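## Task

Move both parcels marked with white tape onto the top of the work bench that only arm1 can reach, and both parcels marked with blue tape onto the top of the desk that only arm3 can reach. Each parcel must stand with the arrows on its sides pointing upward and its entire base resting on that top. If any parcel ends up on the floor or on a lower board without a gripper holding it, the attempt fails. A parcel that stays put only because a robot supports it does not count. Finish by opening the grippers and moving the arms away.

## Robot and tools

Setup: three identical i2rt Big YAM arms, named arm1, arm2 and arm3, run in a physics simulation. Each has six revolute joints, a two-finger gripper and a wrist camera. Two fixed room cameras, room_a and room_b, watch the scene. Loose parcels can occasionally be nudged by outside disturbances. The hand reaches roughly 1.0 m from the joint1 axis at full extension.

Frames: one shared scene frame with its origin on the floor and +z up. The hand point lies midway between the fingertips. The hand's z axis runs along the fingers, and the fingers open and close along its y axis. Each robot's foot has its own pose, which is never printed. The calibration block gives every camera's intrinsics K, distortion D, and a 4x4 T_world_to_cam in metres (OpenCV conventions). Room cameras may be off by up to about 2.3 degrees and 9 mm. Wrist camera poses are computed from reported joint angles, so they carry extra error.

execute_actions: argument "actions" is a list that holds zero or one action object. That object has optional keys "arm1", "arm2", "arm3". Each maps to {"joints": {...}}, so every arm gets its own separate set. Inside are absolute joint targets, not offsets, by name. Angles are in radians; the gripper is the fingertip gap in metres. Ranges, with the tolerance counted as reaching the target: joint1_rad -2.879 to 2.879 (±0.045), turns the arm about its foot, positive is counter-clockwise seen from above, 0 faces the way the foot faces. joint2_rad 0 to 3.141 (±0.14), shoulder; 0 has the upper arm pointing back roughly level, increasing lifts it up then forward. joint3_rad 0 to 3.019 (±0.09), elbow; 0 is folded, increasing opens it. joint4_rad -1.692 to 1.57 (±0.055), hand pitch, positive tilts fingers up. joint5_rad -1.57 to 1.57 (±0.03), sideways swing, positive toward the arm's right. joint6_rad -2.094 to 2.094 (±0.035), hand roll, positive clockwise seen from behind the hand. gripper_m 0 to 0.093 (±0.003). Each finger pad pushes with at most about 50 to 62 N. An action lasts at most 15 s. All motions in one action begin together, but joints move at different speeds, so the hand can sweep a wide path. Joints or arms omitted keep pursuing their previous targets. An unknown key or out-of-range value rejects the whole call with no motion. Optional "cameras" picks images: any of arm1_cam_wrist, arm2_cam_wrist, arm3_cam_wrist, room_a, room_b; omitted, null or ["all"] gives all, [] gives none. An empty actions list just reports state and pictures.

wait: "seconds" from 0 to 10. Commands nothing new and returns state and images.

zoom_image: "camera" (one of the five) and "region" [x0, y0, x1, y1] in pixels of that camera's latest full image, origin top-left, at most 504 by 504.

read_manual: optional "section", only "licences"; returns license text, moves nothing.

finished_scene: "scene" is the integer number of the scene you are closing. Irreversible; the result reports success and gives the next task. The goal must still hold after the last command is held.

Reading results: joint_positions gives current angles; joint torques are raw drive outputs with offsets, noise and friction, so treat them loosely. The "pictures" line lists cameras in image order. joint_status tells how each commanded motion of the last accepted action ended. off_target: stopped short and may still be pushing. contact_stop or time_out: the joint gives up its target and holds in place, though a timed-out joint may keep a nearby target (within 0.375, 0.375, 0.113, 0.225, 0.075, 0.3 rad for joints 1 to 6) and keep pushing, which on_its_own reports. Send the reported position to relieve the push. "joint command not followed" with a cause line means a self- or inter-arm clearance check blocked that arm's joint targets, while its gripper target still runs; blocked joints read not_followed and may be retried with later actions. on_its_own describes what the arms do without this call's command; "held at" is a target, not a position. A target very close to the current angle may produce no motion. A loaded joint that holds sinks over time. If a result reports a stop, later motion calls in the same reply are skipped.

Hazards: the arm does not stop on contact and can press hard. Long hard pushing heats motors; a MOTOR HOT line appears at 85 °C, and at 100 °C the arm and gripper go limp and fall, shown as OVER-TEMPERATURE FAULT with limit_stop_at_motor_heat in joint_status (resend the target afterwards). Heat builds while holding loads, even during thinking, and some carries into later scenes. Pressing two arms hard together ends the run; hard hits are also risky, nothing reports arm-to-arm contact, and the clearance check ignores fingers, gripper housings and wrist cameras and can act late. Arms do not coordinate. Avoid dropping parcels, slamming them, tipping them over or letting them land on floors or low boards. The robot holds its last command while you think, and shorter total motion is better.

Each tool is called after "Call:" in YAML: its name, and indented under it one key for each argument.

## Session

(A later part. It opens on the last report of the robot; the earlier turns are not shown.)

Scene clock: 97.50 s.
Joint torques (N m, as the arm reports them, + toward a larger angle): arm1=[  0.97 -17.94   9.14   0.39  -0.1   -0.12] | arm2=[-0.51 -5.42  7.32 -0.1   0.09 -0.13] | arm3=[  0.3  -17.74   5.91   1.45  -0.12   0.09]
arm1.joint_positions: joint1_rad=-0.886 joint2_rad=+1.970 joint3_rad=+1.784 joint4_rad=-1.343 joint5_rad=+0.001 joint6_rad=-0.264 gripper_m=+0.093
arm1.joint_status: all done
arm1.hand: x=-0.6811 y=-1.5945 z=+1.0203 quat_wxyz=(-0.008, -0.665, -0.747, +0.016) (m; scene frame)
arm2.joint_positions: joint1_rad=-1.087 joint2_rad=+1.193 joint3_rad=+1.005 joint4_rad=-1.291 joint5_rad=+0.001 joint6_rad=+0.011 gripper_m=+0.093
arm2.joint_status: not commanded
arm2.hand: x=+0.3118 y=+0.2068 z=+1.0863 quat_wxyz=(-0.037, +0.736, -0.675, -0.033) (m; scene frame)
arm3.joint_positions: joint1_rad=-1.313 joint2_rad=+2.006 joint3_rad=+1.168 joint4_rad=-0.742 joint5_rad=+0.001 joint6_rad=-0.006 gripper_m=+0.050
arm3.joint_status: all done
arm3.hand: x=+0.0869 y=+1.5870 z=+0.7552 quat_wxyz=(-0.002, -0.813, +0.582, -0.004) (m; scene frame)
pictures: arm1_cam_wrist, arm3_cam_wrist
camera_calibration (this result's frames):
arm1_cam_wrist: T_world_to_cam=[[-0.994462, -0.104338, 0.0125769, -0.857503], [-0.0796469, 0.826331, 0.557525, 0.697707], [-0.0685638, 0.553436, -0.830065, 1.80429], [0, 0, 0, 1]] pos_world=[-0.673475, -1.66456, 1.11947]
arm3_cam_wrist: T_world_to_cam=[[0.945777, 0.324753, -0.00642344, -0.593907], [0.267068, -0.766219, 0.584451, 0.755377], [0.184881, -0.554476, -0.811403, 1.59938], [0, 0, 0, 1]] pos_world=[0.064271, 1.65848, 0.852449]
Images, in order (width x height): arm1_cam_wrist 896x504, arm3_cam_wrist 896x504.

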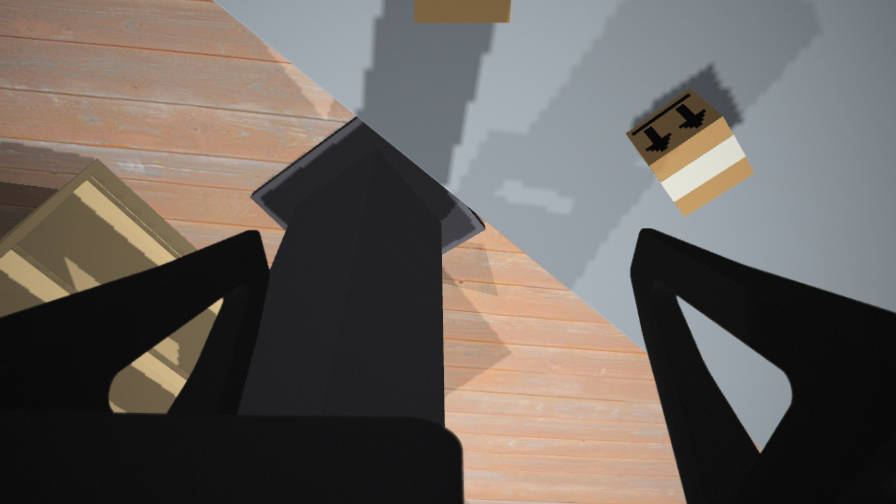

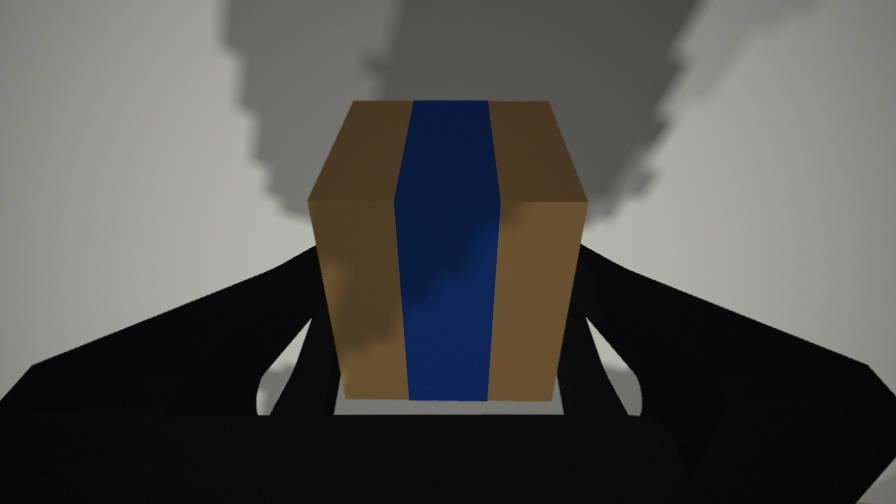

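Contact likely on arm3. Release.

Call:
execute_actions:
  actions:
    - {"arm3": {"joints": {"joint3_rad": 1.168, "joint4_rad": -0.742, "gripper_m": 0.093}}}
  cameras: ["arm3_cam_wrist"]

Call:
execute_actions:
  actions:
    - {"arm3": {"joints": {"joint2_rad": 1.65, "joint4_rad": -1.0}}}

Scene clock: 98.27 s.
Joint torques (N m, as the arm reports them, + toward a larger angle): arm1=[  0.87 -18.11   9.11   0.38  -0.11  -0.12] | arm2=[-0.55 -5.46  7.3  -0.1   0.1  -0.13] | arm3=[  0.28 -17.57   6.51   0.96  -0.12   0.09]
arm1.joint_positions: joint1_rad=-0.886 joint2_rad=+1.970 joint3_rad=+1.784 joint4_rad=-1.343 joint5_rad=+0.001 joint6_rad=-0.264 gripper_m=+0.093
arm1.joint_status: not commanded
arm1.hand: x=-0.6811 y=-1.5945 z=+1.0203 quat_wxyz=(-0.008, -0.665, -0.747, +0.016) (m; scene frame)
arm2.joint_positions: joint1_rad=-1.087 joint2_rad=+1.193 joint3_rad=+1.005 joint4_rad=-1.291 joint5_rad=+0.001 joint6_rad=+0.011 gripper_m=+0.093
arm2.joint_status: not commanded
arm2.hand: x=+0.3118 y=+0.2068 z=+1.0863 quat_wxyz=(-0.037, +0.736, -0.675, -0.033) (m; scene frame)
arm3.joint_positions: joint1_rad=-1.313 joint2_rad=+2.006 joint3_rad=+1.168 joint4_rad=-0.742 joint5_rad=+0.001 joint6_rad=-0.006 gripper_m=+0.093
arm3.joint_status: all done
arm3.hand: x=+0.0869 y=+1.5868 z=+0.7551 quat_wxyz=(-0.002, -0.813, +0.582, -0.004) (m; scene frame)
pictures: arm3_cam_wrist
camera_calibration (this result's frames):
arm3_cam_wrist: T_world_to_cam=[[0.945778, 0.324751, -0.00642626, -0.5939], [0.266997, -0.766008, 0.584761, 0.754706], [0.184979, -0.55477, -0.81118, 1.59948], [0, 0, 0, 1]] pos_world=[0.0643236, 1.65832, 0.852324]
Images, in order (width x height): arm3_cam_wrist 896x504.

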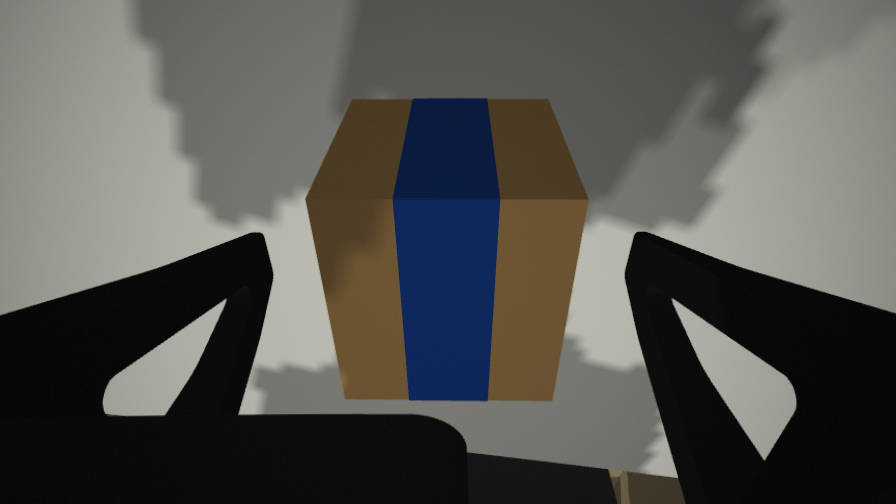

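Scene clock: 99.40 s.
Joint torques (N m, as the arm reports them, + toward a larger angle): arm1=[  0.89 -18.03   9.16   0.38  -0.1   -0.11] | arm2=[-0.39 -5.4   7.29 -0.12  0.1  -0.13] | arm3=[  0.32 -12.65   9.43   0.89  -0.12   0.09]
arm1.joint_positions: joint1_rad=-0.886 joint2_rad=+1.970 joint3_rad=+1.784 joint4_rad=-1.343 joint5_rad=+0.001 joint6_rad=-0.264 gripper_m=+0.093
arm1.joint_status: not commanded
arm1.hand: x=-0.6811 y=-1.5945 z=+1.0203 quat_wxyz=(-0.008, -0.665, -0.747, +0.016) (m; scene frame)
arm2.joint_positions: joint1_rad=-1.087 joint2_rad=+1.193 joint3_rad=+1.005 joint4_rad=-1.291 joint5_rad=+0.001 joint6_rad=+0.011 gripper_m=+0.093
arm2.joint_status: not commanded
arm2.hand: x=+0.3118 y=+0.2068 z=+1.0863 quat_wxyz=(-0.037, +0.736, -0.675, -0.033) (m; scene frame)
arm3.joint_positions: joint1_rad=-1.313 joint2_rad=+1.624 joint3_rad=+1.160 joint4_rad=-0.991 joint5_rad=+0.001 joint6_rad=-0.006 gripper_m=+0.093
arm3.joint_status: all done
arm3.hand: x=+0.0921 y=+1.5709 z=+0.9295 quat_wxyz=(+0.034, -0.812, +0.581, +0.046) (m; scene frame)
pictures: arm1_cam_wrist, arm2_cam_wrist, arm3_cam_wrist, room_a, room_b
camera_calibration (this result's frames):
arm1_cam_wrist: T_world_to_cam=[[-0.994462, -0.104338, 0.0125769, -0.857503], [-0.0796469, 0.826331, 0.557525, 0.697707], [-0.0685638, 0.553436, -0.830065, 1.80429], [0, 0, 0, 1]] pos_world=[-0.673475, -1.66456, 1.11947]
arm2_cam_wrist: T_world_to_cam=[[0.99607, 0.0868642, 0.017306, -0.350608], [0.0663288, -0.861041, 0.504191, -0.384631], [0.0586973, -0.501062, -0.863419, 1.14429], [0, 0, 0, 1]] pos_world=[0.307575, 0.272631, 1.188]
arm3_cam_wrist: T_world_to_cam=[[0.945514, 0.325537, -0.00545464, -0.594644], [0.288126, -0.828818, 0.47963, 0.833665], [0.151616, -0.455068, -0.877454, 1.63924], [0, 0, 0, 1]] pos_world=[0.0735086, 1.6305, 1.03526]
Images, in order (width x height): arm1_cam_wrist 896x504, arm2_cam_wrist 896x504, arm3_cam_wrist 896x504, room_a 896x504, room_b 896x504.

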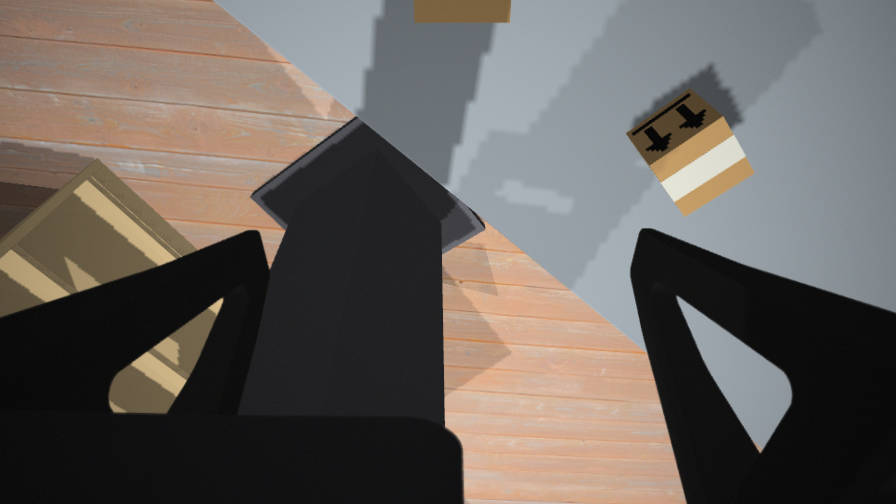

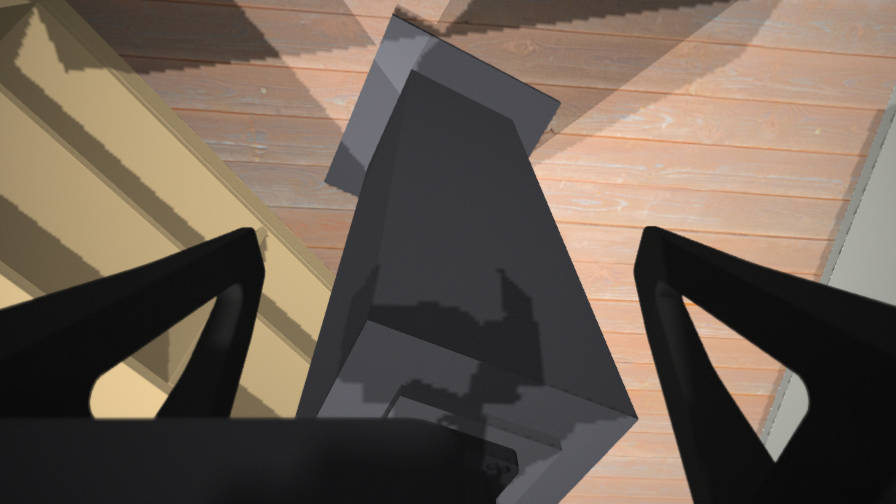

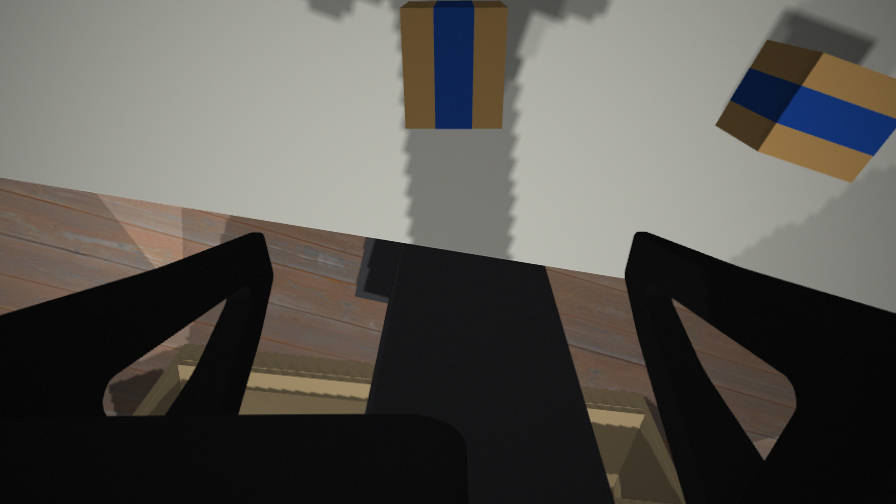

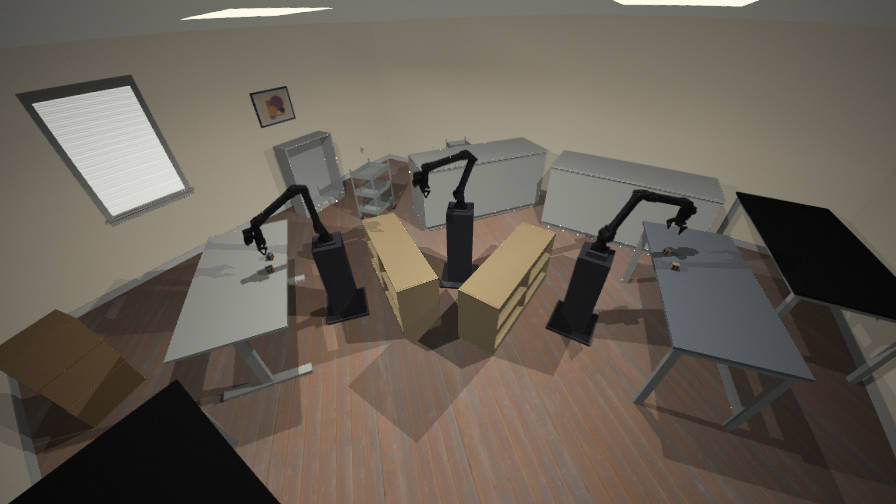

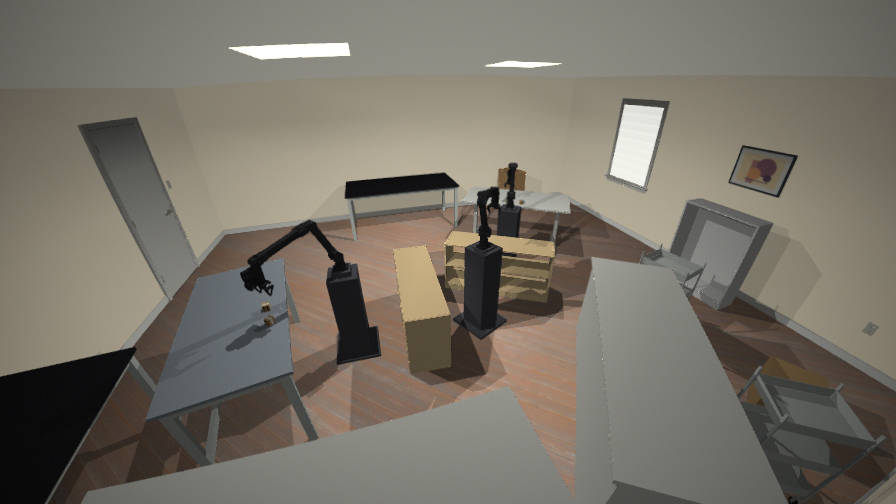

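Call:
zoom_image:
  camera: "room_a"
  region: [240, 240, 300, 285]

Region (240, 240, 300, 285) of room_a's 896x504 image, scaled by 8.400, with more detail than that image has; it fills the top 378 rows of this view, and the rest is white.

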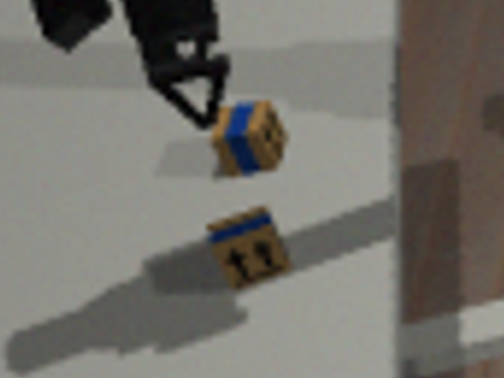

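Call:
finished_scene:
  scene: 1

The scene is finished: the task was done.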